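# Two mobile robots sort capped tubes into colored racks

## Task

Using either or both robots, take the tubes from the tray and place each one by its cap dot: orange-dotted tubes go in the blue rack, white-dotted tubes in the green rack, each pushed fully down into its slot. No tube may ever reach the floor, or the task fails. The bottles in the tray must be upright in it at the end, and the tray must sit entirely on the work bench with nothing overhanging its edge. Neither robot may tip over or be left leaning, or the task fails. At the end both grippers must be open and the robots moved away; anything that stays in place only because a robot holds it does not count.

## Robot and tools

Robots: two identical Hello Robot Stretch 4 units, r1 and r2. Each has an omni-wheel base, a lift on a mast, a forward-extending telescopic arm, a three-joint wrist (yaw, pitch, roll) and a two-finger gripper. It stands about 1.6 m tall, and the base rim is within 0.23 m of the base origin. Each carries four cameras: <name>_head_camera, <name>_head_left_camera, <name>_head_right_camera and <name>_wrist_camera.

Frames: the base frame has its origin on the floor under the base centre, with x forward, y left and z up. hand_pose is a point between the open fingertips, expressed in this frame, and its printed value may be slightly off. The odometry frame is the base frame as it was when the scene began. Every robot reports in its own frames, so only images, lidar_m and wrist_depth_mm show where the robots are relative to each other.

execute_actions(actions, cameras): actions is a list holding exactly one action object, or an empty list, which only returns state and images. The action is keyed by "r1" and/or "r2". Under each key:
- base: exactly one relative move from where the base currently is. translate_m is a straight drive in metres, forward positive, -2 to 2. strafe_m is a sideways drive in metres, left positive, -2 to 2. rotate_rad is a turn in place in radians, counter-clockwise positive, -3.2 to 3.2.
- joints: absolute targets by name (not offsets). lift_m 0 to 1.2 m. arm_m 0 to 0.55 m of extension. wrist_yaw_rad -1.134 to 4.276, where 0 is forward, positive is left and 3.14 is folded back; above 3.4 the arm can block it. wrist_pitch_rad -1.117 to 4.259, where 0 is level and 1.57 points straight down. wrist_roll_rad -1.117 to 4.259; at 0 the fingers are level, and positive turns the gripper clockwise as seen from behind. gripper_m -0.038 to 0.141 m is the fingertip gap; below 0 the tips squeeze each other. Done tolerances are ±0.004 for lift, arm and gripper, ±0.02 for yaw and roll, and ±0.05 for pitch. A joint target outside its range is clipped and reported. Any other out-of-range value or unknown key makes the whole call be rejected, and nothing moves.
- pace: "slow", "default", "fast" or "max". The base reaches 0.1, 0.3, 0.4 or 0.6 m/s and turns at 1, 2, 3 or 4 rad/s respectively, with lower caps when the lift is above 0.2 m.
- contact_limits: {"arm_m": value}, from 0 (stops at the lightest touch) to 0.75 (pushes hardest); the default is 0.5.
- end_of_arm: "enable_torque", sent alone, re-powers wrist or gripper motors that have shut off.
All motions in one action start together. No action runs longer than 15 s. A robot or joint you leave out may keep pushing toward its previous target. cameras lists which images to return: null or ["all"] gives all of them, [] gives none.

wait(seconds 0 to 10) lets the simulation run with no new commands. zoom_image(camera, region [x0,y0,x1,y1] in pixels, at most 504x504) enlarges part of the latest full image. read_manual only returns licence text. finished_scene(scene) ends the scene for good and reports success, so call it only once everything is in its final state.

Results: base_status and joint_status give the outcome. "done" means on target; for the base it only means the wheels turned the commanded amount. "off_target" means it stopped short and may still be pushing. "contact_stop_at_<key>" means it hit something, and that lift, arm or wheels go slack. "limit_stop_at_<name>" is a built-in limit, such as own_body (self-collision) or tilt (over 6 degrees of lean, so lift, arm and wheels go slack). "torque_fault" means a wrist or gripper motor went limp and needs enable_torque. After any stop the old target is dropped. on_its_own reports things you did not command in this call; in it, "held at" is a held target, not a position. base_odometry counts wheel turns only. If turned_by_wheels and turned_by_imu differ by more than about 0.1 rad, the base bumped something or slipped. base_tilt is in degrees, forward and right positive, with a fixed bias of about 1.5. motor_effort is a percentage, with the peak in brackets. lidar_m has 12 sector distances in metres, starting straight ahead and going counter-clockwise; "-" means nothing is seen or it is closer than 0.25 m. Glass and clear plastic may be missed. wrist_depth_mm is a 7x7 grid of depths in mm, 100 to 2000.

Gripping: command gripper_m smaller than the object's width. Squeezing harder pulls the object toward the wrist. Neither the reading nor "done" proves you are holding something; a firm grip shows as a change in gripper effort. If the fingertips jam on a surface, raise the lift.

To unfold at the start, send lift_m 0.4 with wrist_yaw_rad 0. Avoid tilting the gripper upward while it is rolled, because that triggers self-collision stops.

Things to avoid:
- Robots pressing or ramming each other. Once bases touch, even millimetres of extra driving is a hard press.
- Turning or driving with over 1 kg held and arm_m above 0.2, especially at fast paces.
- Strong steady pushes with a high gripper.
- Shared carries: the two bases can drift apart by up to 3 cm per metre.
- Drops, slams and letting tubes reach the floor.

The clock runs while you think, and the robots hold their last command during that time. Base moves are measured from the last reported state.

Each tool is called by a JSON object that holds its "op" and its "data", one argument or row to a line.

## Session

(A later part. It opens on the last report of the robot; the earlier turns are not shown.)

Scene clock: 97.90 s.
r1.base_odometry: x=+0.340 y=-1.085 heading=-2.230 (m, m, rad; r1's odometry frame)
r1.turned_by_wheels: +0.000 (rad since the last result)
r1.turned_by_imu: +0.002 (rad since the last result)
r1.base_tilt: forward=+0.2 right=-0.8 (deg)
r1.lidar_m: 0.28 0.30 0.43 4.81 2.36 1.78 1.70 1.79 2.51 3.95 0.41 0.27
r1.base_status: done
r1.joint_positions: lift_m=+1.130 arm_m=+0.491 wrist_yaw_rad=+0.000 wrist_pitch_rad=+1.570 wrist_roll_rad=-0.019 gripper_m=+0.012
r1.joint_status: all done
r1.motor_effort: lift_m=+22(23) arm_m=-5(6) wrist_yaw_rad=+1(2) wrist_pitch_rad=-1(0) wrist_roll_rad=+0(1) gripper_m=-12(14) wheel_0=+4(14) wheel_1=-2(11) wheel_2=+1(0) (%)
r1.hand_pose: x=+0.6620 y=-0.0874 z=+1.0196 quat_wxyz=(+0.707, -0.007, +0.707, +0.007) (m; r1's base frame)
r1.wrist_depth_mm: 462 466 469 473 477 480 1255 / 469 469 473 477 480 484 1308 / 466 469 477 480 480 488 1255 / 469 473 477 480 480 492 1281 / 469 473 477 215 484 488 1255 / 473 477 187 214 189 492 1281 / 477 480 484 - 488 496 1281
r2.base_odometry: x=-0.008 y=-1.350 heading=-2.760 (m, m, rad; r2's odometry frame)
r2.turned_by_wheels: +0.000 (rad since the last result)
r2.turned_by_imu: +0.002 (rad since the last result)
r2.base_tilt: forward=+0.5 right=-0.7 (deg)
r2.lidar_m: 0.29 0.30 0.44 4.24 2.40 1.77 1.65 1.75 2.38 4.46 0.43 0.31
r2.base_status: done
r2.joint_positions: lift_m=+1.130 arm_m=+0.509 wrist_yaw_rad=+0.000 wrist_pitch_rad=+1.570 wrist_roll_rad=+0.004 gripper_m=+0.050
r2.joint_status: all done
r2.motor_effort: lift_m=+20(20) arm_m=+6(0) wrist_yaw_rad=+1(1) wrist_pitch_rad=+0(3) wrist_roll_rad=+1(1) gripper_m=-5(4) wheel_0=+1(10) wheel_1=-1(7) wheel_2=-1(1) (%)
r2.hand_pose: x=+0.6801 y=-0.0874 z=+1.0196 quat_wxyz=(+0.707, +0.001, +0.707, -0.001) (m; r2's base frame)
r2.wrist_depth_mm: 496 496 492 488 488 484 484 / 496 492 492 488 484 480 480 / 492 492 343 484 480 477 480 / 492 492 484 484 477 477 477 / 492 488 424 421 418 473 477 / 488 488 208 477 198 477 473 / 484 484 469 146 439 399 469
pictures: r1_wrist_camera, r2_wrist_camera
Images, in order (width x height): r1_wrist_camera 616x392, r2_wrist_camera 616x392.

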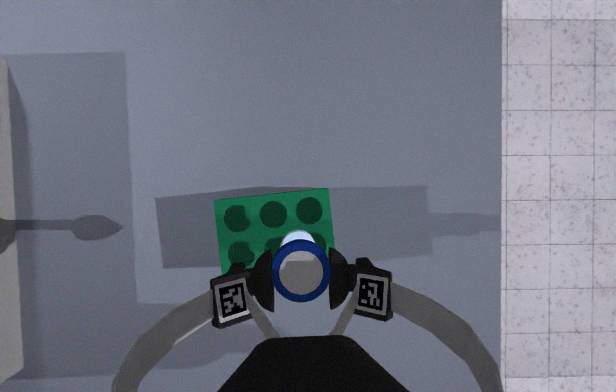

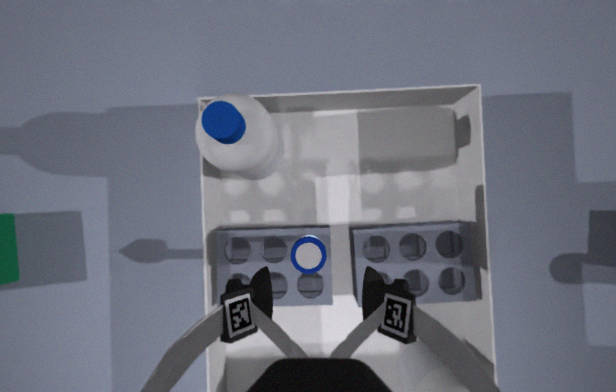

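{"op": "execute_actions", "data": {
  "actions": [
    {"r1":{"base":{"strafe_m":-0.012},"joints":{"arm_m":0.516,"lift_m":1.06}},"r2":{"base":{"strafe_m":0.006},"joints":{"arm_m":0.513,"lift_m":0.988}}}
  ],
  "cameras": ["r1_wrist_camera","r2_wrist_camera"]
}}

{"op": "zoom_image", "data": {
  "camera": "r1_wrist_camera",
  "region": [180, 190, 390, 330]
}}

Scene clock: 104.67 s.
r1.base_odometry: x=+0.331 y=-1.078 heading=-2.229 (m, m, rad; r1's odometry frame)
r1.turned_by_wheels: +0.000 (rad since the last result)
r1.turned_by_imu: +0.002 (rad since the last result)
r1.base_tilt: forward=+0.3 right=-0.9 (deg)
r1.lidar_m: 0.27 0.31 0.45 4.80 2.33 1.78 1.71 1.79 2.50 3.94 0.39 0.28
r1.base_status: done
r1.joint_positions: lift_m=+1.060 arm_m=+0.515 wrist_yaw_rad=+0.000 wrist_pitch_rad=+1.570 wrist_roll_rad=-0.019 gripper_m=+0.012
r1.joint_status: all done
r1.motor_effort: lift_m=+17(22) arm_m=+5(6) wrist_yaw_rad=+1(1) wrist_pitch_rad=-2(2) wrist_roll_rad=+0(1) gripper_m=-14(14) wheel_0=+5(13) wheel_1=-3(10) wheel_2=-1(2) (%)
r1.hand_pose: x=+0.6862 y=-0.0874 z=+0.9500 quat_wxyz=(+0.707, -0.007, +0.707, +0.007) (m; r1's base frame)
r1.wrist_depth_mm: 397 399 404 404 410 410 1182 / 399 402 404 410 410 413 1160 / 399 404 407 407 413 415 1182 / 404 402 407 407 415 418 1229 / 402 404 351 215 415 418 1205 / 402 404 186 213 189 421 1205 / 404 407 413 - 418 421 1205
r2.base_odometry: x=-0.006 y=-1.356 heading=-2.760 (m, m, rad; r2's odometry frame)
r2.turned_by_wheels: +0.000 (rad since the last result)
r2.turned_by_imu: +0.000 (rad since the last result)
r2.base_tilt: forward=+0.3 right=-0.8 (deg)
r2.lidar_m: 0.27 0.29 0.40 4.23 2.39 1.75 1.66 1.73 2.35 4.48 0.42 0.31
r2.base_status: done
r2.joint_positions: lift_m=+0.988 arm_m=+0.512 wrist_yaw_rad=+0.000 wrist_pitch_rad=+1.570 wrist_roll_rad=+0.004 gripper_m=+0.050
r2.joint_status: all done
r2.motor_effort: lift_m=+16(19) arm_m=+6(8) wrist_yaw_rad=+0(2) wrist_pitch_rad=+2(1) wrist_roll_rad=+1(1) gripper_m=-4(4) wheel_0=+0(6) wheel_1=-1(7) wheel_2=-1(1) (%)
r2.hand_pose: x=+0.6831 y=-0.0874 z=+0.8779 quat_wxyz=(+0.707, +0.001, +0.707, -0.001) (m; r2's base frame)
r2.wrist_depth_mm: 351 349 347 345 342 304 340 / 349 200 199 340 340 338 300 / 347 345 214 340 338 336 294 / 345 345 342 340 338 336 297 / 345 345 324 278 330 306 278 / 345 342 208 216 197 273 274 / 343 342 279 145 332 273 285
pictures: r1_wrist_camera, r2_wrist_camera
Images, in order (width x height): r1_wrist_camera 616x392, r2_wrist_camera 616x392.

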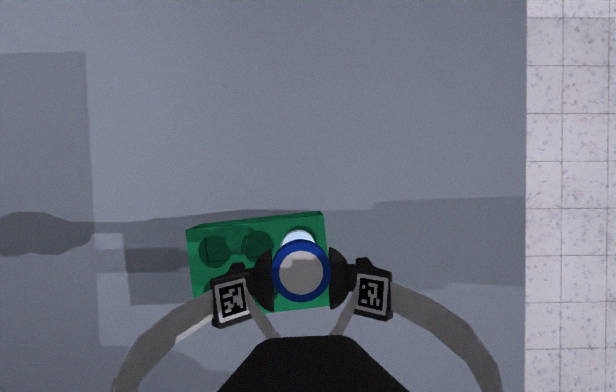

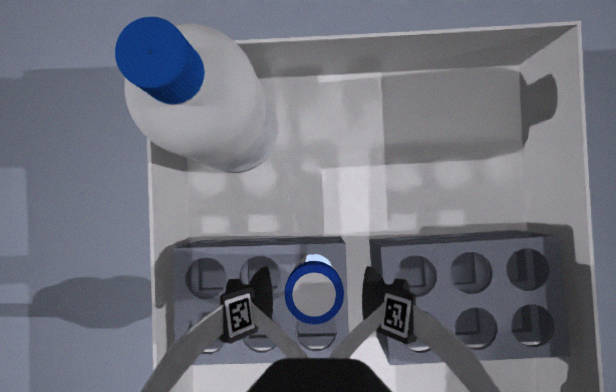

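Region (180, 190, 390, 330) of r1_wrist_camera's 616x392 image, scaled by 2.400.

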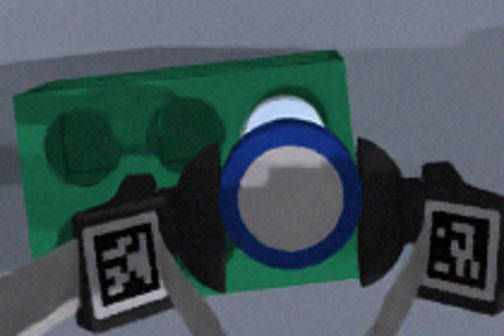

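{"op": "execute_actions", "data": {
  "actions": [
    {"r1":{"joints":{"lift_m":0.99},"pace":"slow"},"r2":{"joints":{"gripper_m":0.012}}}
  ],
  "cameras": ["r1_wrist_camera"]
}}

Scene clock: 108.37 s.
r1.base_odometry: x=+0.331 y=-1.078 heading=-2.229 (m, m, rad; r1's odometry frame)
r1.turned_by_wheels: +0.000 (rad since the last result)
r1.turned_by_imu: +0.001 (rad since the last result)
r1.base_tilt: forward=+0.3 right=-0.8 (deg)
r1.lidar_m: 0.28 0.29 0.41 4.82 2.33 1.76 1.71 1.81 2.53 3.95 0.41 0.29
r1.base_status: not commanded
r1.joint_positions: lift_m=+0.990 arm_m=+0.515 wrist_yaw_rad=+0.000 wrist_pitch_rad=+1.570 wrist_roll_rad=-0.019 gripper_m=+0.012
r1.joint_status: all done
r1.motor_effort: lift_m=+17(19) arm_m=+5(5) wrist_yaw_rad=+1(1) wrist_pitch_rad=-1(0) wrist_roll_rad=+1(1) gripper_m=-13(12) wheel_0=+6(5) wheel_1=-3(3) wheel_2=+0(0) (%)
r1.hand_pose: x=+0.6862 y=-0.0874 z=+0.8800 quat_wxyz=(+0.707, -0.007, +0.707, +0.007) (m; r1's base frame)
r1.wrist_depth_mm: 327 332 334 336 342 340 343 / 330 332 336 338 340 343 347 / 334 330 338 342 342 345 347 / 332 334 336 340 343 347 347 / 332 336 307 214 345 345 741 / 336 336 186 214 189 347 741 / 338 340 340 - 347 349 741
r2.base_odometry: x=-0.006 y=-1.356 heading=-2.760 (m, m, rad; r2's odometry frame)
r2.turned_by_wheels: +0.000 (rad since the last result)
r2.turned_by_imu: +0.000 (rad since the last result)
r2.base_tilt: forward=+0.2 right=-0.6 (deg)
r2.lidar_m: 0.27 0.31 0.37 4.25 2.38 1.73 1.66 1.74 2.41 4.47 0.44 0.28
r2.base_status: not commanded
r2.joint_positions: lift_m=+0.988 arm_m=+0.512 wrist_yaw_rad=+0.000 wrist_pitch_rad=+1.570 wrist_roll_rad=+0.004 gripper_m=+0.012
r2.joint_status: all done
r2.motor_effort: lift_m=+16(16) arm_m=+6(6) wrist_yaw_rad=+1(1) wrist_pitch_rad=+0(1) wrist_roll_rad=+1(0) gripper_m=-16(15) wheel_0=+0(0) wheel_1=-2(1) wheel_2=-1(1) (%)
r2.hand_pose: x=+0.6831 y=-0.0874 z=+0.8779 quat_wxyz=(+0.707, +0.001, +0.707, -0.001) (m; r2's base frame)
r2.wrist_depth_mm: 351 347 345 343 343 304 340 / 349 200 199 340 340 338 300 / 347 345 214 340 338 338 294 / 347 345 340 340 340 336 297 / 345 343 325 278 330 304 277 / 343 342 208 211 195 274 274 / 342 342 293 168 304 273 285
pictures: r1_wrist_camera
Images, in order (width x height): r1_wrist_camera 616x392.

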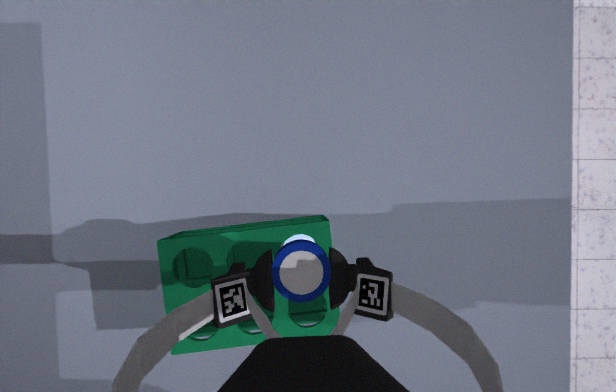

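{"op": "execute_actions", "data": {
  "actions": [
    {"r1":{"joints":{"gripper_m":0.05}},"r2":{"joints":{"lift_m":1.13}}}
  ],
  "cameras": ["r2_wrist_camera"]
}}

{"op": "execute_actions", "data": {
  "actions": [
    {"r1":{"joints":{"lift_m":1.06},"pace":"fast"},"r2":{"base":{"strafe_m":0.08},"joints":{"arm_m":0.50}}}
  ],
  "cameras": []
}}

{"op": "execute_actions", "data": {
  "actions": [
    {"r1":{"base":{"strafe_m":-0.35},"joints":{"arm_m":0.01},"pace":"fast"},"r2":{"base":{"strafe_m":0.318}}}
  ],
  "cameras": ["r2_wrist_camera","r2_head_right_camera"]
}}

Scene clock: 117.83 s.
r1.base_odometry: x=+0.331 y=-1.078 heading=-2.229 (m, m, rad; r1's odometry frame)
r1.turned_by_wheels: +0.000 (rad since the last result)
r1.turned_by_imu: +0.002 (rad since the last result)
r1.base_tilt: forward=+0.2 right=-0.8 (deg)
r1.lidar_m: 0.28 0.31 0.42 4.83 2.36 1.77 1.70 1.80 2.52 3.93 0.40 0.30
r1.base_status: not commanded
r1.joint_positions: lift_m=+0.990 arm_m=+0.515 wrist_yaw_rad=+0.000 wrist_pitch_rad=+1.570 wrist_roll_rad=-0.019 gripper_m=+0.050
r1.joint_status: all done
r1.motor_effort: lift_m=+17(17) arm_m=+5(5) wrist_yaw_rad=+1(1) wrist_pitch_rad=-3(3) wrist_roll_rad=+1(0) gripper_m=-3(12) wheel_0=+5(6) wheel_1=-3(4) wheel_2=+0(0) (%)
r1.hand_pose: x=+0.6862 y=-0.0874 z=+0.8800 quat_wxyz=(+0.707, -0.007, +0.707, +0.007) (m; r1's base frame)
r1.wrist_depth_mm: 330 330 334 336 338 342 343 / 332 332 336 336 342 345 347 / 330 334 336 342 343 343 349 / 334 334 338 340 345 345 347 / 332 338 307 278 343 349 741 / 334 336 190 281 198 349 741 / 334 336 340 - 347 349 750
r2.base_odometry: x=-0.006 y=-1.356 heading=-2.760 (m, m, rad; r2's odometry frame)
r2.turned_by_wheels: +0.000 (rad since the last result)
r2.turned_by_imu: +0.000 (rad since the last result)
r2.base_tilt: forward=+0.3 right=-0.8 (deg)
r2.lidar_m: 0.28 0.31 0.42 4.24 2.40 1.76 1.66 1.76 2.38 4.46 0.43 0.29
r2.base_status: not commanded
r2.joint_positions: lift_m=+1.130 arm_m=+0.512 wrist_yaw_rad=+0.000 wrist_pitch_rad=+1.570 wrist_roll_rad=+0.004 gripper_m=+0.012
r2.joint_status: all done
r2.motor_effort: lift_m=+21(23) arm_m=+6(6) wrist_yaw_rad=+2(0) wrist_pitch_rad=+1(2) wrist_roll_rad=+1(1) gripper_m=-16(16) wheel_0=+0(0) wheel_1=-2(2) wheel_2=-1(1) (%)
r2.hand_pose: x=+0.6831 y=-0.0874 z=+1.0195 quat_wxyz=(+0.707, +0.001, +0.707, -0.001) (m; r2's base frame)
r2.wrist_depth_mm: 496 496 492 488 488 484 480 / 492 492 488 488 484 484 480 / 496 492 342 484 480 480 477 / 488 488 484 480 480 477 477 / 492 488 477 421 418 452 477 / 488 484 208 210 196 466 477 / 484 484 477 477 430 377 469
pictures: r2_wrist_camera
Images, in order (width x height): r2_wrist_camera 616x392.

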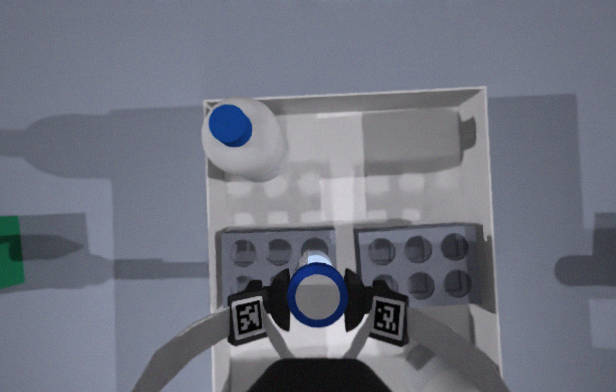

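Scene clock: 119.17 s.
r1.base_odometry: x=+0.331 y=-1.078 heading=-2.229 (m, m, rad; r1's odometry frame)
r1.turned_by_wheels: +0.000 (rad since the last result)
r1.turned_by_imu: +0.000 (rad since the last result)
r1.base_tilt: forward=+0.3 right=-0.9 (deg)
r1.lidar_m: 0.27 0.30 0.43 4.81 2.35 1.77 1.71 1.79 2.52 3.94 0.41 0.31
r1.base_status: not commanded
r1.joint_positions: lift_m=+1.060 arm_m=+0.515 wrist_yaw_rad=+0.000 wrist_pitch_rad=+1.570 wrist_roll_rad=-0.019 gripper_m=+0.050
r1.joint_status: all done
r1.motor_effort: lift_m=+23(23) arm_m=+5(5) wrist_yaw_rad=+1(1) wrist_pitch_rad=+0(1) wrist_roll_rad=+1(1) gripper_m=-3(6) wheel_0=+6(5) wheel_1=-3(3) wheel_2=+0(0) (%)
r1.hand_pose: x=+0.6862 y=-0.0874 z=+0.9495 quat_wxyz=(+0.707, -0.007, +0.707, +0.007) (m; r1's base frame)
r1.wrist_depth_mm: 399 399 402 404 410 410 1205 / 399 402 402 410 410 413 1182 / 399 399 407 407 410 418 1205 / 399 402 407 407 415 418 1205 / 402 404 347 351 413 418 1205 / 402 404 190 379 197 421 1229 / 402 407 413 - 415 421 1160
r2.base_odometry: x=+0.024 y=-1.430 heading=-2.760 (m, m, rad; r2's odometry frame)
r2.turned_by_wheels: +0.000 (rad since the last result)
r2.turned_by_imu: +0.000 (rad since the last result)
r2.base_tilt: forward=+0.4 right=-0.8 (deg)
r2.lidar_m: 0.28 0.30 0.41 4.15 2.40 1.73 1.66 1.77 2.35 4.56 0.43 0.31
r2.base_status: done
r2.joint_positions: lift_m=+1.130 arm_m=+0.501 wrist_yaw_rad=+0.000 wrist_pitch_rad=+1.570 wrist_roll_rad=+0.004 gripper_m=+0.012
r2.joint_status: all done
r2.motor_effort: lift_m=+21(21) arm_m=-6(3) wrist_yaw_rad=-1(0) wrist_pitch_rad=+2(1) wrist_roll_rad=+1(1) gripper_m=-17(16) wheel_0=+0(8) wheel_1=+0(6) wheel_2=-1(2) (%)
r2.hand_pose: x=+0.6721 y=-0.0874 z=+1.0195 quat_wxyz=(+0.707, +0.001, +0.707, -0.001) (m; r2's base frame)
r2.wrist_depth_mm: 496 496 492 488 492 484 484 / 496 488 492 488 484 480 477 / 492 492 492 347 480 480 469 / 492 488 488 480 480 477 469 / 452 488 484 421 418 415 418 / 488 484 208 210 195 473 449 / 488 484 480 477 473 387 418
pictures: none
No camera images: the call's "cameras" was empty. Leave "cameras" out to get every camera's image.

Scene clock: 121.53 s.
r1.base_odometry: x=+0.054 y=-0.864 heading=-2.229 (m, m, rad; r1's odometry frame)
r1.turned_by_wheels: +0.000 (rad since the last result)
r1.turned_by_imu: +0.001 (rad since the last result)
r1.base_tilt: forward=+0.3 right=-0.9 (deg)
r1.lidar_m: 0.27 0.29 0.42 1.24 2.38 1.78 1.71 1.81 2.52 3.59 3.76 3.09
r1.base_status: done
r1.joint_positions: lift_m=+1.060 arm_m=+0.011 wrist_yaw_rad=+0.000 wrist_pitch_rad=+1.570 wrist_roll_rad=-0.019 gripper_m=+0.050
r1.joint_status: all done
r1.motor_effort: lift_m=+22(22) arm_m=-5(6) wrist_yaw_rad=+1(1) wrist_pitch_rad=-1(2) wrist_roll_rad=+1(0) gripper_m=-5(3) wheel_0=+3(14) wheel_1=-1(13) wheel_2=+0(1) (%)
r1.hand_pose: x=+0.1820 y=-0.0874 z=+0.9496 quat_wxyz=(+0.707, -0.007, +0.707, +0.007) (m; r1's base frame)
r1.wrist_depth_mm: 397 399 1138 1160 1160 1182 1205 / 399 402 1160 1160 1160 1205 1182 / 397 404 1008 1160 1182 1205 1205 / 1160 1182 1160 1182 1160 1182 1182 / 1160 1160 960 960 1205 1182 1160 / 1138 1160 190 976 196 1182 1229 / 1160 1160 1160 - 1182 1205 1205
r2.base_odometry: x=+0.142 y=-1.725 heading=-2.760 (m, m, rad; r2's odometry frame)
r2.turned_by_wheels: +0.000 (rad since the last result)
r2.turned_by_imu: +0.002 (rad since the last result)
r2.base_tilt: forward=+0.3 right=-0.8 (deg)
r2.lidar_m: 0.27 0.29 4.02 3.81 2.38 1.75 1.65 1.73 2.39 1.21 0.41 0.30
r2.base_status: done
r2.joint_positions: lift_m=+1.130 arm_m=+0.501 wrist_yaw_rad=+0.000 wrist_pitch_rad=+1.570 wrist_roll_rad=+0.004 gripper_m=+0.012
r2.joint_status: not commanded
r2.motor_effort: lift_m=+20(21) arm_m=-6(6) wrist_yaw_rad=+1(0) wrist_pitch_rad=+3(2) wrist_roll_rad=+1(1) gripper_m=-15(16) wheel_0=+1(9) wheel_1=-1(8) wheel_2=+0(1) (%)
r2.hand_pose: x=+0.6721 y=-0.0874 z=+1.0196 quat_wxyz=(+0.707, +0.001, +0.707, -0.001) (m; r2's base frame)
r2.wrist_depth_mm: 1281 492 492 488 488 484 480 / 1281 492 492 488 488 484 480 / 1281 492 492 484 484 480 436 / 1281 492 484 484 480 477 452 / 1281 484 484 421 480 477 442 / 1281 488 208 210 195 477 449 / 1255 484 480 480 477 473 455
pictures: r2_head_right_camera, r2_wrist_camera
Images, in order (width x height): r2_head_right_camera 420x672, r2_wrist_camera 616x392.

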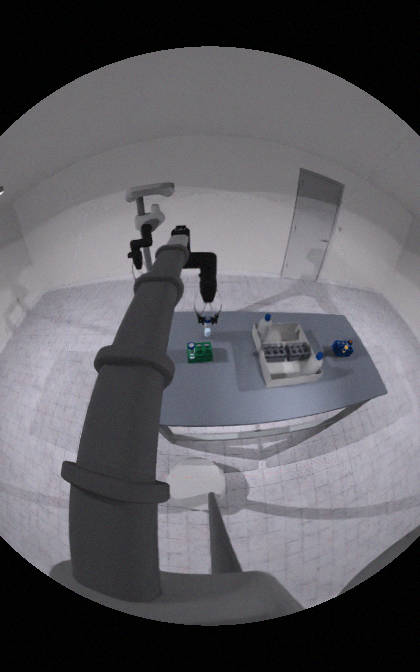

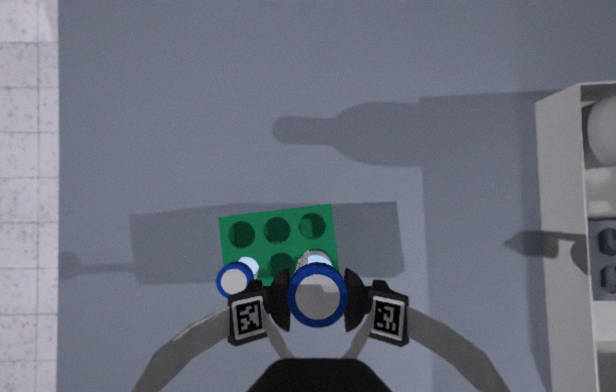

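{"op": "execute_actions", "data": {
  "actions": [
    {"r2":{"base":{"strafe_m":0.003},"joints":{"arm_m":0.529,"lift_m":1.06}}}
  ],
  "cameras": ["r2_wrist_camera"]
}}

{"op": "zoom_image", "data": {
  "camera": "r2_wrist_camera",
  "region": [190, 200, 400, 340]
}}

Scene clock: 127.47 s.
r1.base_odometry: x=+0.054 y=-0.864 heading=-2.229 (m, m, rad; r1's odometry frame)
r1.turned_by_wheels: +0.000 (rad since the last result)
r1.turned_by_imu: +0.001 (rad since the last result)
r1.base_tilt: forward=+0.2 right=-0.8 (deg)
r1.lidar_m: 0.27 0.29 0.42 1.25 2.39 1.77 1.72 1.81 2.55 3.58 3.78 3.09
r1.base_status: not commanded
r1.joint_positions: lift_m=+1.060 arm_m=+0.011 wrist_yaw_rad=+0.000 wrist_pitch_rad=+1.570 wrist_roll_rad=-0.019 gripper_m=+0.050
r1.joint_status: not commanded
r1.motor_effort: lift_m=+22(22) arm_m=-5(5) wrist_yaw_rad=+2(1) wrist_pitch_rad=-3(1) wrist_roll_rad=+0(1) gripper_m=-4(3) wheel_0=+3(3) wheel_1=-1(2) wheel_2=+0(0) (%)
r1.hand_pose: x=+0.1820 y=-0.0874 z=+0.9496 quat_wxyz=(+0.707, -0.007, +0.707, +0.007) (m; r1's base frame)
r1.wrist_depth_mm: 399 402 1160 1160 1160 1182 1205 / 399 404 1160 1182 1205 1182 1205 / 399 404 1008 1182 1205 1182 1160 / 1160 1160 1182 1182 1160 1205 1229 / 1138 1118 976 960 1182 1205 1205 / 1138 1138 190 960 198 1229 1182 / 1138 1182 1182 - 1205 1205 1255
r2.base_odometry: x=+0.144 y=-1.728 heading=-2.761 (m, m, rad; r2's odometry frame)
r2.turned_by_wheels: +0.000 (rad since the last result)
r2.turned_by_imu: +0.000 (rad since the last result)
r2.base_tilt: forward=+0.2 right=-0.8 (deg)
r2.lidar_m: 0.27 0.29 4.01 3.84 2.38 1.75 1.67 1.70 2.43 1.23 0.41 0.29
r2.base_status: done
r2.joint_positions: lift_m=+1.060 arm_m=+0.528 wrist_yaw_rad=+0.000 wrist_pitch_rad=+1.570 wrist_roll_rad=+0.004 gripper_m=+0.012
r2.joint_status: all done
r2.motor_effort: lift_m=+16(19) arm_m=+6(5) wrist_yaw_rad=+1(1) wrist_pitch_rad=+0(1) wrist_roll_rad=+1(1) gripper_m=-15(16) wheel_0=+0(6) wheel_1=-1(5) wheel_2=-1(3) (%)
r2.hand_pose: x=+0.6991 y=-0.0874 z=+0.9499 quat_wxyz=(+0.707, +0.001, +0.707, -0.001) (m; r2's base frame)
r2.wrist_depth_mm: 424 424 421 418 415 415 413 / 424 421 421 418 415 413 413 / 421 418 418 413 413 413 410 / 421 418 415 413 413 410 407 / 418 415 413 355 410 407 404 / 418 415 208 209 196 407 404 / 415 413 413 410 404 404 404
pictures: r2_wrist_camera
Images, in order (width x height): r2_wrist_camera 616x392.

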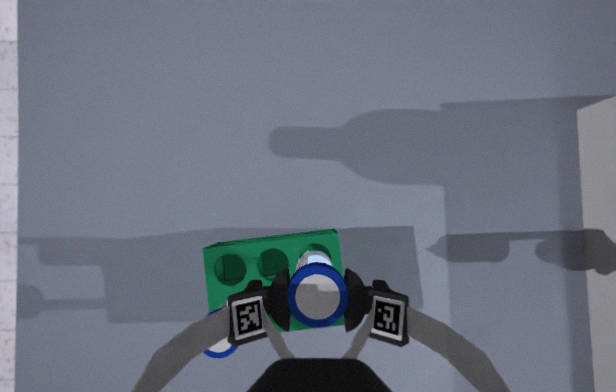

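Region (190, 200, 400, 340) of r2_wrist_camera's 616x392 image, scaled by 2.400.

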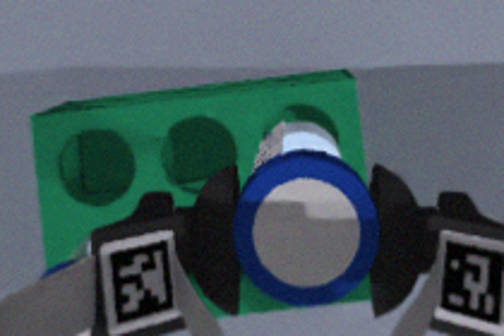

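Hole ≈(316,259), matches target.

{"op": "execute_actions", "data": {
  "actions": [
    {"r2":{"joints":{"lift_m":0.985},"pace":"slow"},"r1":{"base":{"translate_m":-0.15}}}
  ],
  "cameras": ["r2_wrist_camera"]
}}

Scene clock: 131.30 s.
r1.base_odometry: x=+0.146 y=-0.745 heading=-2.230 (m, m, rad; r1's odometry frame)
r1.turned_by_wheels: -0.001 (rad since the last result)
r1.turned_by_imu: +0.001 (rad since the last result)
r1.base_tilt: forward=+0.3 right=-0.8 (deg)
r1.lidar_m: 0.43 0.44 0.64 5.17 2.21 1.62 1.56 1.65 2.30 3.58 3.74 3.24
r1.base_status: done
r1.joint_positions: lift_m=+1.060 arm_m=+0.011 wrist_yaw_rad=+0.000 wrist_pitch_rad=+1.570 wrist_roll_rad=-0.019 gripper_m=+0.050
r1.joint_status: not commanded
r1.motor_effort: lift_m=+22(22) arm_m=-5(5) wrist_yaw_rad=+2(2) wrist_pitch_rad=-1(1) wrist_roll_rad=+1(0) gripper_m=-4(4) wheel_0=-6(9) wheel_1=-4(8) wheel_2=+3(11) (%)
r1.hand_pose: x=+0.1820 y=-0.0874 z=+0.9496 quat_wxyz=(+0.707, -0.007, +0.707, +0.007) (m; r1's base frame)
r1.wrist_depth_mm: 1138 1160 1160 1160 1160 1205 1182 / 1138 1138 1160 1160 1182 1182 1182 / 1138 1160 1138 1160 1182 1205 1182 / 1205 1182 1182 1182 1160 1205 1205 / 1138 1182 976 960 1182 1205 1205 / 1160 1182 190 960 197 1205 1229 / 1138 1160 1160 - 1205 1205 1205
r2.base_odometry: x=+0.144 y=-1.728 heading=-2.761 (m, m, rad; r2's odometry frame)
r2.turned_by_wheels: +0.000 (rad since the last result)
r2.turned_by_imu: +0.000 (rad since the last result)
r2.base_tilt: forward=+0.2 right=-0.6 (deg)
r2.lidar_m: 0.28 0.29 4.01 3.83 2.40 1.77 1.66 1.75 2.39 1.20 0.43 0.30
r2.base_status: not commanded
r2.joint_positions: lift_m=+0.985 arm_m=+0.528 wrist_yaw_rad=+0.000 wrist_pitch_rad=+1.570 wrist_roll_rad=+0.004 gripper_m=+0.012
r2.joint_status: all done
r2.motor_effort: lift_m=+15(15) arm_m=+6(5) wrist_yaw_rad=+0(2) wrist_pitch_rad=+0(0) wrist_roll_rad=+0(1) gripper_m=-16(16) wheel_0=+0(0) wheel_1=+0(1) wheel_2=-1(1) (%)
r2.hand_pose: x=+0.6991 y=-0.0874 z=+0.8749 quat_wxyz=(+0.707, +0.001, +0.707, -0.001) (m; r2's base frame)
r2.wrist_depth_mm: 347 345 343 342 342 340 338 / 345 343 342 342 340 338 336 / 343 343 340 342 338 336 334 / 343 343 340 338 338 334 334 / 342 342 332 282 336 334 334 / 342 340 208 210 195 332 330 / 340 338 230 276 332 330 330
pictures: r2_wrist_camera
Images, in order (width x height): r2_wrist_camera 616x392.

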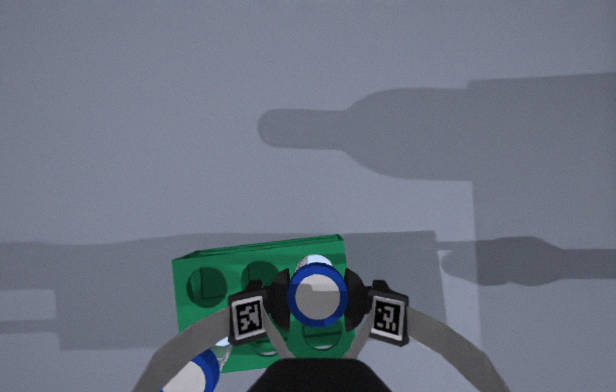

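{"op": "execute_actions", "data": {
  "actions": [
    {"r2":{"joints":{"gripper_m":0.05}}}
  ],
  "cameras": []
}}

{"op": "execute_actions", "data": {
  "actions": [
    {"r2":{"joints":{"lift_m":1.06},"pace":"fast"}}
  ],
  "cameras": []
}}

{"op": "execute_actions", "data": {
  "actions": [
    {"r2":{"base":{"translate_m":-0.15},"joints":{"arm_m":0.01},"pace":"fast"}}
  ],
  "cameras": ["r1_head_camera","r2_head_camera"]
}}

{"op": "zoom_image", "data": {
  "camera": "r1_head_camera",
  "region": [0, 250, 300, 400]
}}

Scene clock: 136.53 s.
r1.base_odometry: x=+0.146 y=-0.745 heading=-2.230 (m, m, rad; r1's odometry frame)
r1.turned_by_wheels: +0.000 (rad since the last result)
r1.turned_by_imu: +0.001 (rad since the last result)
r1.base_tilt: forward=+0.2 right=-0.8 (deg)
r1.lidar_m: 0.43 0.45 0.64 5.17 2.20 1.62 1.58 1.65 2.31 3.59 3.75 3.27
r1.base_status: not commanded
r1.joint_positions: lift_m=+1.060 arm_m=+0.011 wrist_yaw_rad=+0.000 wrist_pitch_rad=+1.570 wrist_roll_rad=-0.019 gripper_m=+0.050
r1.joint_status: not commanded
r1.motor_effort: lift_m=+22(22) arm_m=-5(5) wrist_yaw_rad=+2(1) wrist_pitch_rad=-1(1) wrist_roll_rad=+1(1) gripper_m=-5(6) wheel_0=-6(6) wheel_1=-4(4) wheel_2=+3(2) (%)
r1.hand_pose: x=+0.1820 y=-0.0874 z=+0.9496 quat_wxyz=(+0.707, -0.007, +0.707, +0.007) (m; r1's base frame)
r1.wrist_depth_mm: 1138 1118 1160 1160 1182 1182 1205 / 1138 1160 1182 1182 1182 1182 1205 / 1138 1160 1182 1160 1205 1182 1205 / 1160 1160 1160 1182 1182 1205 1205 / 1160 1160 960 960 1182 1205 1182 / 1160 1160 191 976 197 1229 1205 / 1182 1138 1160 - 1205 1205 1205
r2.base_odometry: x=+0.144 y=-1.728 heading=-2.761 (m, m, rad; r2's odometry frame)
r2.turned_by_wheels: +0.000 (rad since the last result)
r2.turned_by_imu: +0.000 (rad since the last result)
r2.base_tilt: forward=+0.3 right=-0.6 (deg)
r2.lidar_m: 0.25 0.30 3.97 3.82 2.39 1.73 1.66 1.76 2.38 1.20 0.43 0.30
r2.base_status: not commanded
r2.joint_positions: lift_m=+0.985 arm_m=+0.528 wrist_yaw_rad=+0.000 wrist_pitch_rad=+1.570 wrist_roll_rad=+0.004 gripper_m=+0.050
r2.joint_status: all done
r2.motor_effort: lift_m=+16(16) arm_m=+6(6) wrist_yaw_rad=-1(0) wrist_pitch_rad=+1(2) wrist_roll_rad=+1(1) gripper_m=-4(15) wheel_0=+0(1) wheel_1=-1(0) wheel_2=-1(1) (%)
r2.hand_pose: x=+0.6991 y=-0.0874 z=+0.8749 quat_wxyz=(+0.707, +0.001, +0.707, -0.001) (m; r2's base frame)
r2.wrist_depth_mm: 347 345 343 342 340 340 338 / 347 345 342 340 338 338 336 / 345 343 343 340 340 338 336 / 343 342 342 340 338 334 334 / 342 340 334 278 336 334 332 / 342 340 208 216 197 334 330 / 340 338 255 145 332 330 330
pictures: none
No camera images: the call's "cameras" was empty. Leave "cameras" out to get every camera's image.

Scene clock: 137.60 s.
r1.base_odometry: x=+0.146 y=-0.745 heading=-2.230 (m, m, rad; r1's odometry frame)
r1.turned_by_wheels: +0.000 (rad since the last result)
r1.turned_by_imu: +0.000 (rad since the last result)
r1.base_tilt: forward=+0.2 right=-0.8 (deg)
r1.lidar_m: 0.43 0.46 0.64 5.18 2.19 1.63 1.56 1.66 2.30 3.57 3.76 3.26
r1.base_status: not commanded
r1.joint_positions: lift_m=+1.060 arm_m=+0.011 wrist_yaw_rad=+0.000 wrist_pitch_rad=+1.570 wrist_roll_rad=-0.019 gripper_m=+0.050
r1.joint_status: not commanded
r1.motor_effort: lift_m=+22(22) arm_m=-5(5) wrist_yaw_rad=+2(1) wrist_pitch_rad=-2(4) wrist_roll_rad=+0(1) gripper_m=-4(4) wheel_0=-6(6) wheel_1=-4(4) wheel_2=+3(2) (%)
r1.hand_pose: x=+0.1820 y=-0.0874 z=+0.9496 quat_wxyz=(+0.707, -0.007, +0.707, +0.007) (m; r1's base frame)
r1.wrist_depth_mm: 1138 1160 1160 1160 1182 1182 1205 / 1138 1160 1160 1160 1182 1205 1205 / 1138 1138 1160 1182 1205 1205 1182 / 1160 1160 1182 1182 1205 1182 1182 / 1160 1182 960 976 1182 1205 1205 / 1182 1160 190 960 198 1205 1229 / 1182 1160 1182 - 1205 1205 1205
r2.base_odometry: x=+0.144 y=-1.728 heading=-2.761 (m, m, rad; r2's odometry frame)
r2.turned_by_wheels: +0.000 (rad since the last result)
r2.turned_by_imu: +0.000 (rad since the last result)
r2.base_tilt: forward=+0.3 right=-0.5 (deg)
r2.lidar_m: 0.27 0.30 3.99 3.83 2.36 1.75 1.66 1.73 2.42 1.18 0.43 0.29
r2.base_status: not commanded
r2.joint_positions: lift_m=+1.060 arm_m=+0.528 wrist_yaw_rad=+0.000 wrist_pitch_rad=+1.570 wrist_roll_rad=+0.004 gripper_m=+0.050
r2.joint_status: all done
r2.motor_effort: lift_m=+20(22) arm_m=+6(6) wrist_yaw_rad=+2(0) wrist_pitch_rad=-1(0) wrist_roll_rad=+1(1) gripper_m=-4(6) wheel_0=+1(0) wheel_1=+0(1) wheel_2=-1(1) (%)
r2.hand_pose: x=+0.6991 y=-0.0874 z=+0.9495 quat_wxyz=(+0.707, +0.001, +0.707, -0.001) (m; r2's base frame)
r2.wrist_depth_mm: 427 421 421 418 415 413 410 / 424 418 418 415 415 413 413 / 421 418 418 413 413 413 407 / 421 418 415 415 413 410 407 / 418 415 413 353 410 407 407 / 418 415 208 351 197 407 404 / 413 413 413 146 407 404 402
pictures: none
No camera images: the call's "cameras" was empty. Leave "cameras" out to get every camera's image.

Scene clock: 139.73 s.
r1.base_odometry: x=+0.146 y=-0.745 heading=-2.230 (m, m, rad; r1's odometry frame)
r1.turned_by_wheels: +0.000 (rad since the last result)
r1.turned_by_imu: +0.001 (rad since the last result)
r1.base_tilt: forward=+0.3 right=-0.8 (deg)
r1.lidar_m: 0.42 0.44 0.63 5.18 2.17 1.63 1.57 1.64 2.29 3.60 3.78 3.27
r1.base_status: not commanded
r1.joint_positions: lift_m=+1.060 arm_m=+0.011 wrist_yaw_rad=+0.000 wrist_pitch_rad=+1.570 wrist_roll_rad=-0.019 gripper_m=+0.050
r1.joint_status: not commanded
r1.motor_effort: lift_m=+22(22) arm_m=-5(5) wrist_yaw_rad=+1(1) wrist_pitch_rad=-2(1) wrist_roll_rad=+1(1) gripper_m=-3(4) wheel_0=-6(6) wheel_1=-3(3) wheel_2=+2(2) (%)
r1.hand_pose: x=+0.1820 y=-0.0874 z=+0.9496 quat_wxyz=(+0.707, -0.007, +0.707, +0.007) (m; r1's base frame)
r1.wrist_depth_mm: 1160 1160 1160 1160 1160 1160 1182 / 1138 1138 1160 1182 1182 1182 1205 / 1138 1138 1160 1205 1160 1182 1182 / 1138 1138 1160 1160 1182 1205 1182 / 1160 1160 960 976 1205 1182 1229 / 1182 1182 190 976 198 1182 1205 / 1160 1182 1160 - 1182 1229 1255
r2.base_odometry: x=+0.283 y=-1.672 heading=-2.761 (m, m, rad; r2's odometry frame)
r2.turned_by_wheels: +0.000 (rad since the last result)
r2.turned_by_imu: +0.001 (rad since the last result)
r2.base_tilt: forward=+0.2 right=-0.7 (deg)
r2.lidar_m: 0.42 0.44 3.98 3.81 2.13 1.58 1.51 1.58 2.18 4.89 0.62 0.45
r2.base_status: done
r2.joint_positions: lift_m=+1.060 arm_m=+0.011 wrist_yaw_rad=+0.000 wrist_pitch_rad=+1.570 wrist_roll_rad=+0.004 gripper_m=+0.050
r2.joint_status: all done
r2.motor_effort: lift_m=+20(21) arm_m=-6(7) wrist_yaw_rad=+0(2) wrist_pitch_rad=+0(1) wrist_roll_rad=+1(1) gripper_m=-6(5) wheel_0=-1(7) wheel_1=-1(4) wheel_2=+0(11) (%)
r2.hand_pose: x=+0.1820 y=-0.0874 z=+0.9495 quat_wxyz=(+0.707, +0.001, +0.707, -0.001) (m; r2's base frame)
r2.wrist_depth_mm: 1205 449 1205 1182 1160 1205 1182 / 1205 1205 1205 1205 1182 1182 1182 / 1205 1205 1182 1182 1182 1160 1160 / 1205 1205 1182 1182 1182 1182 1182 / 1182 1205 1205 960 1182 1182 1160 / 1182 1182 208 976 198 1160 1138 / 1182 1182 1182 145 1160 1160 1160
pictures: r1_head_camera, r2_head_camera
Images, in order (width x height): r1_head_camera 420x560, r2_head_camera 420x560.

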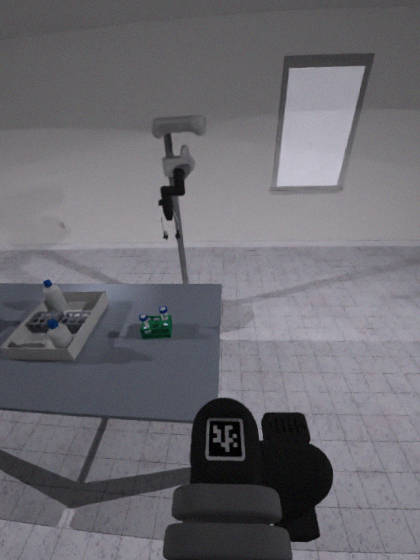

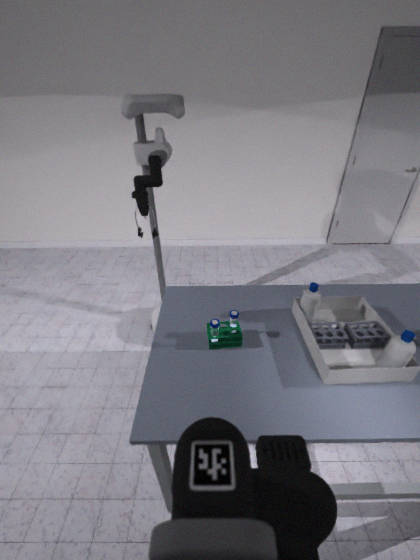

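Region (0, 250, 300, 400) of r1_head_camera's 420x560 image, scaled by 1.680, with more detail than that image has.

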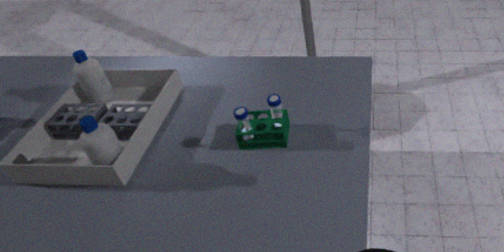

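{"op": "finished_scene", "data": {
  "scene": 2
}}

The scene is finished: the task was done.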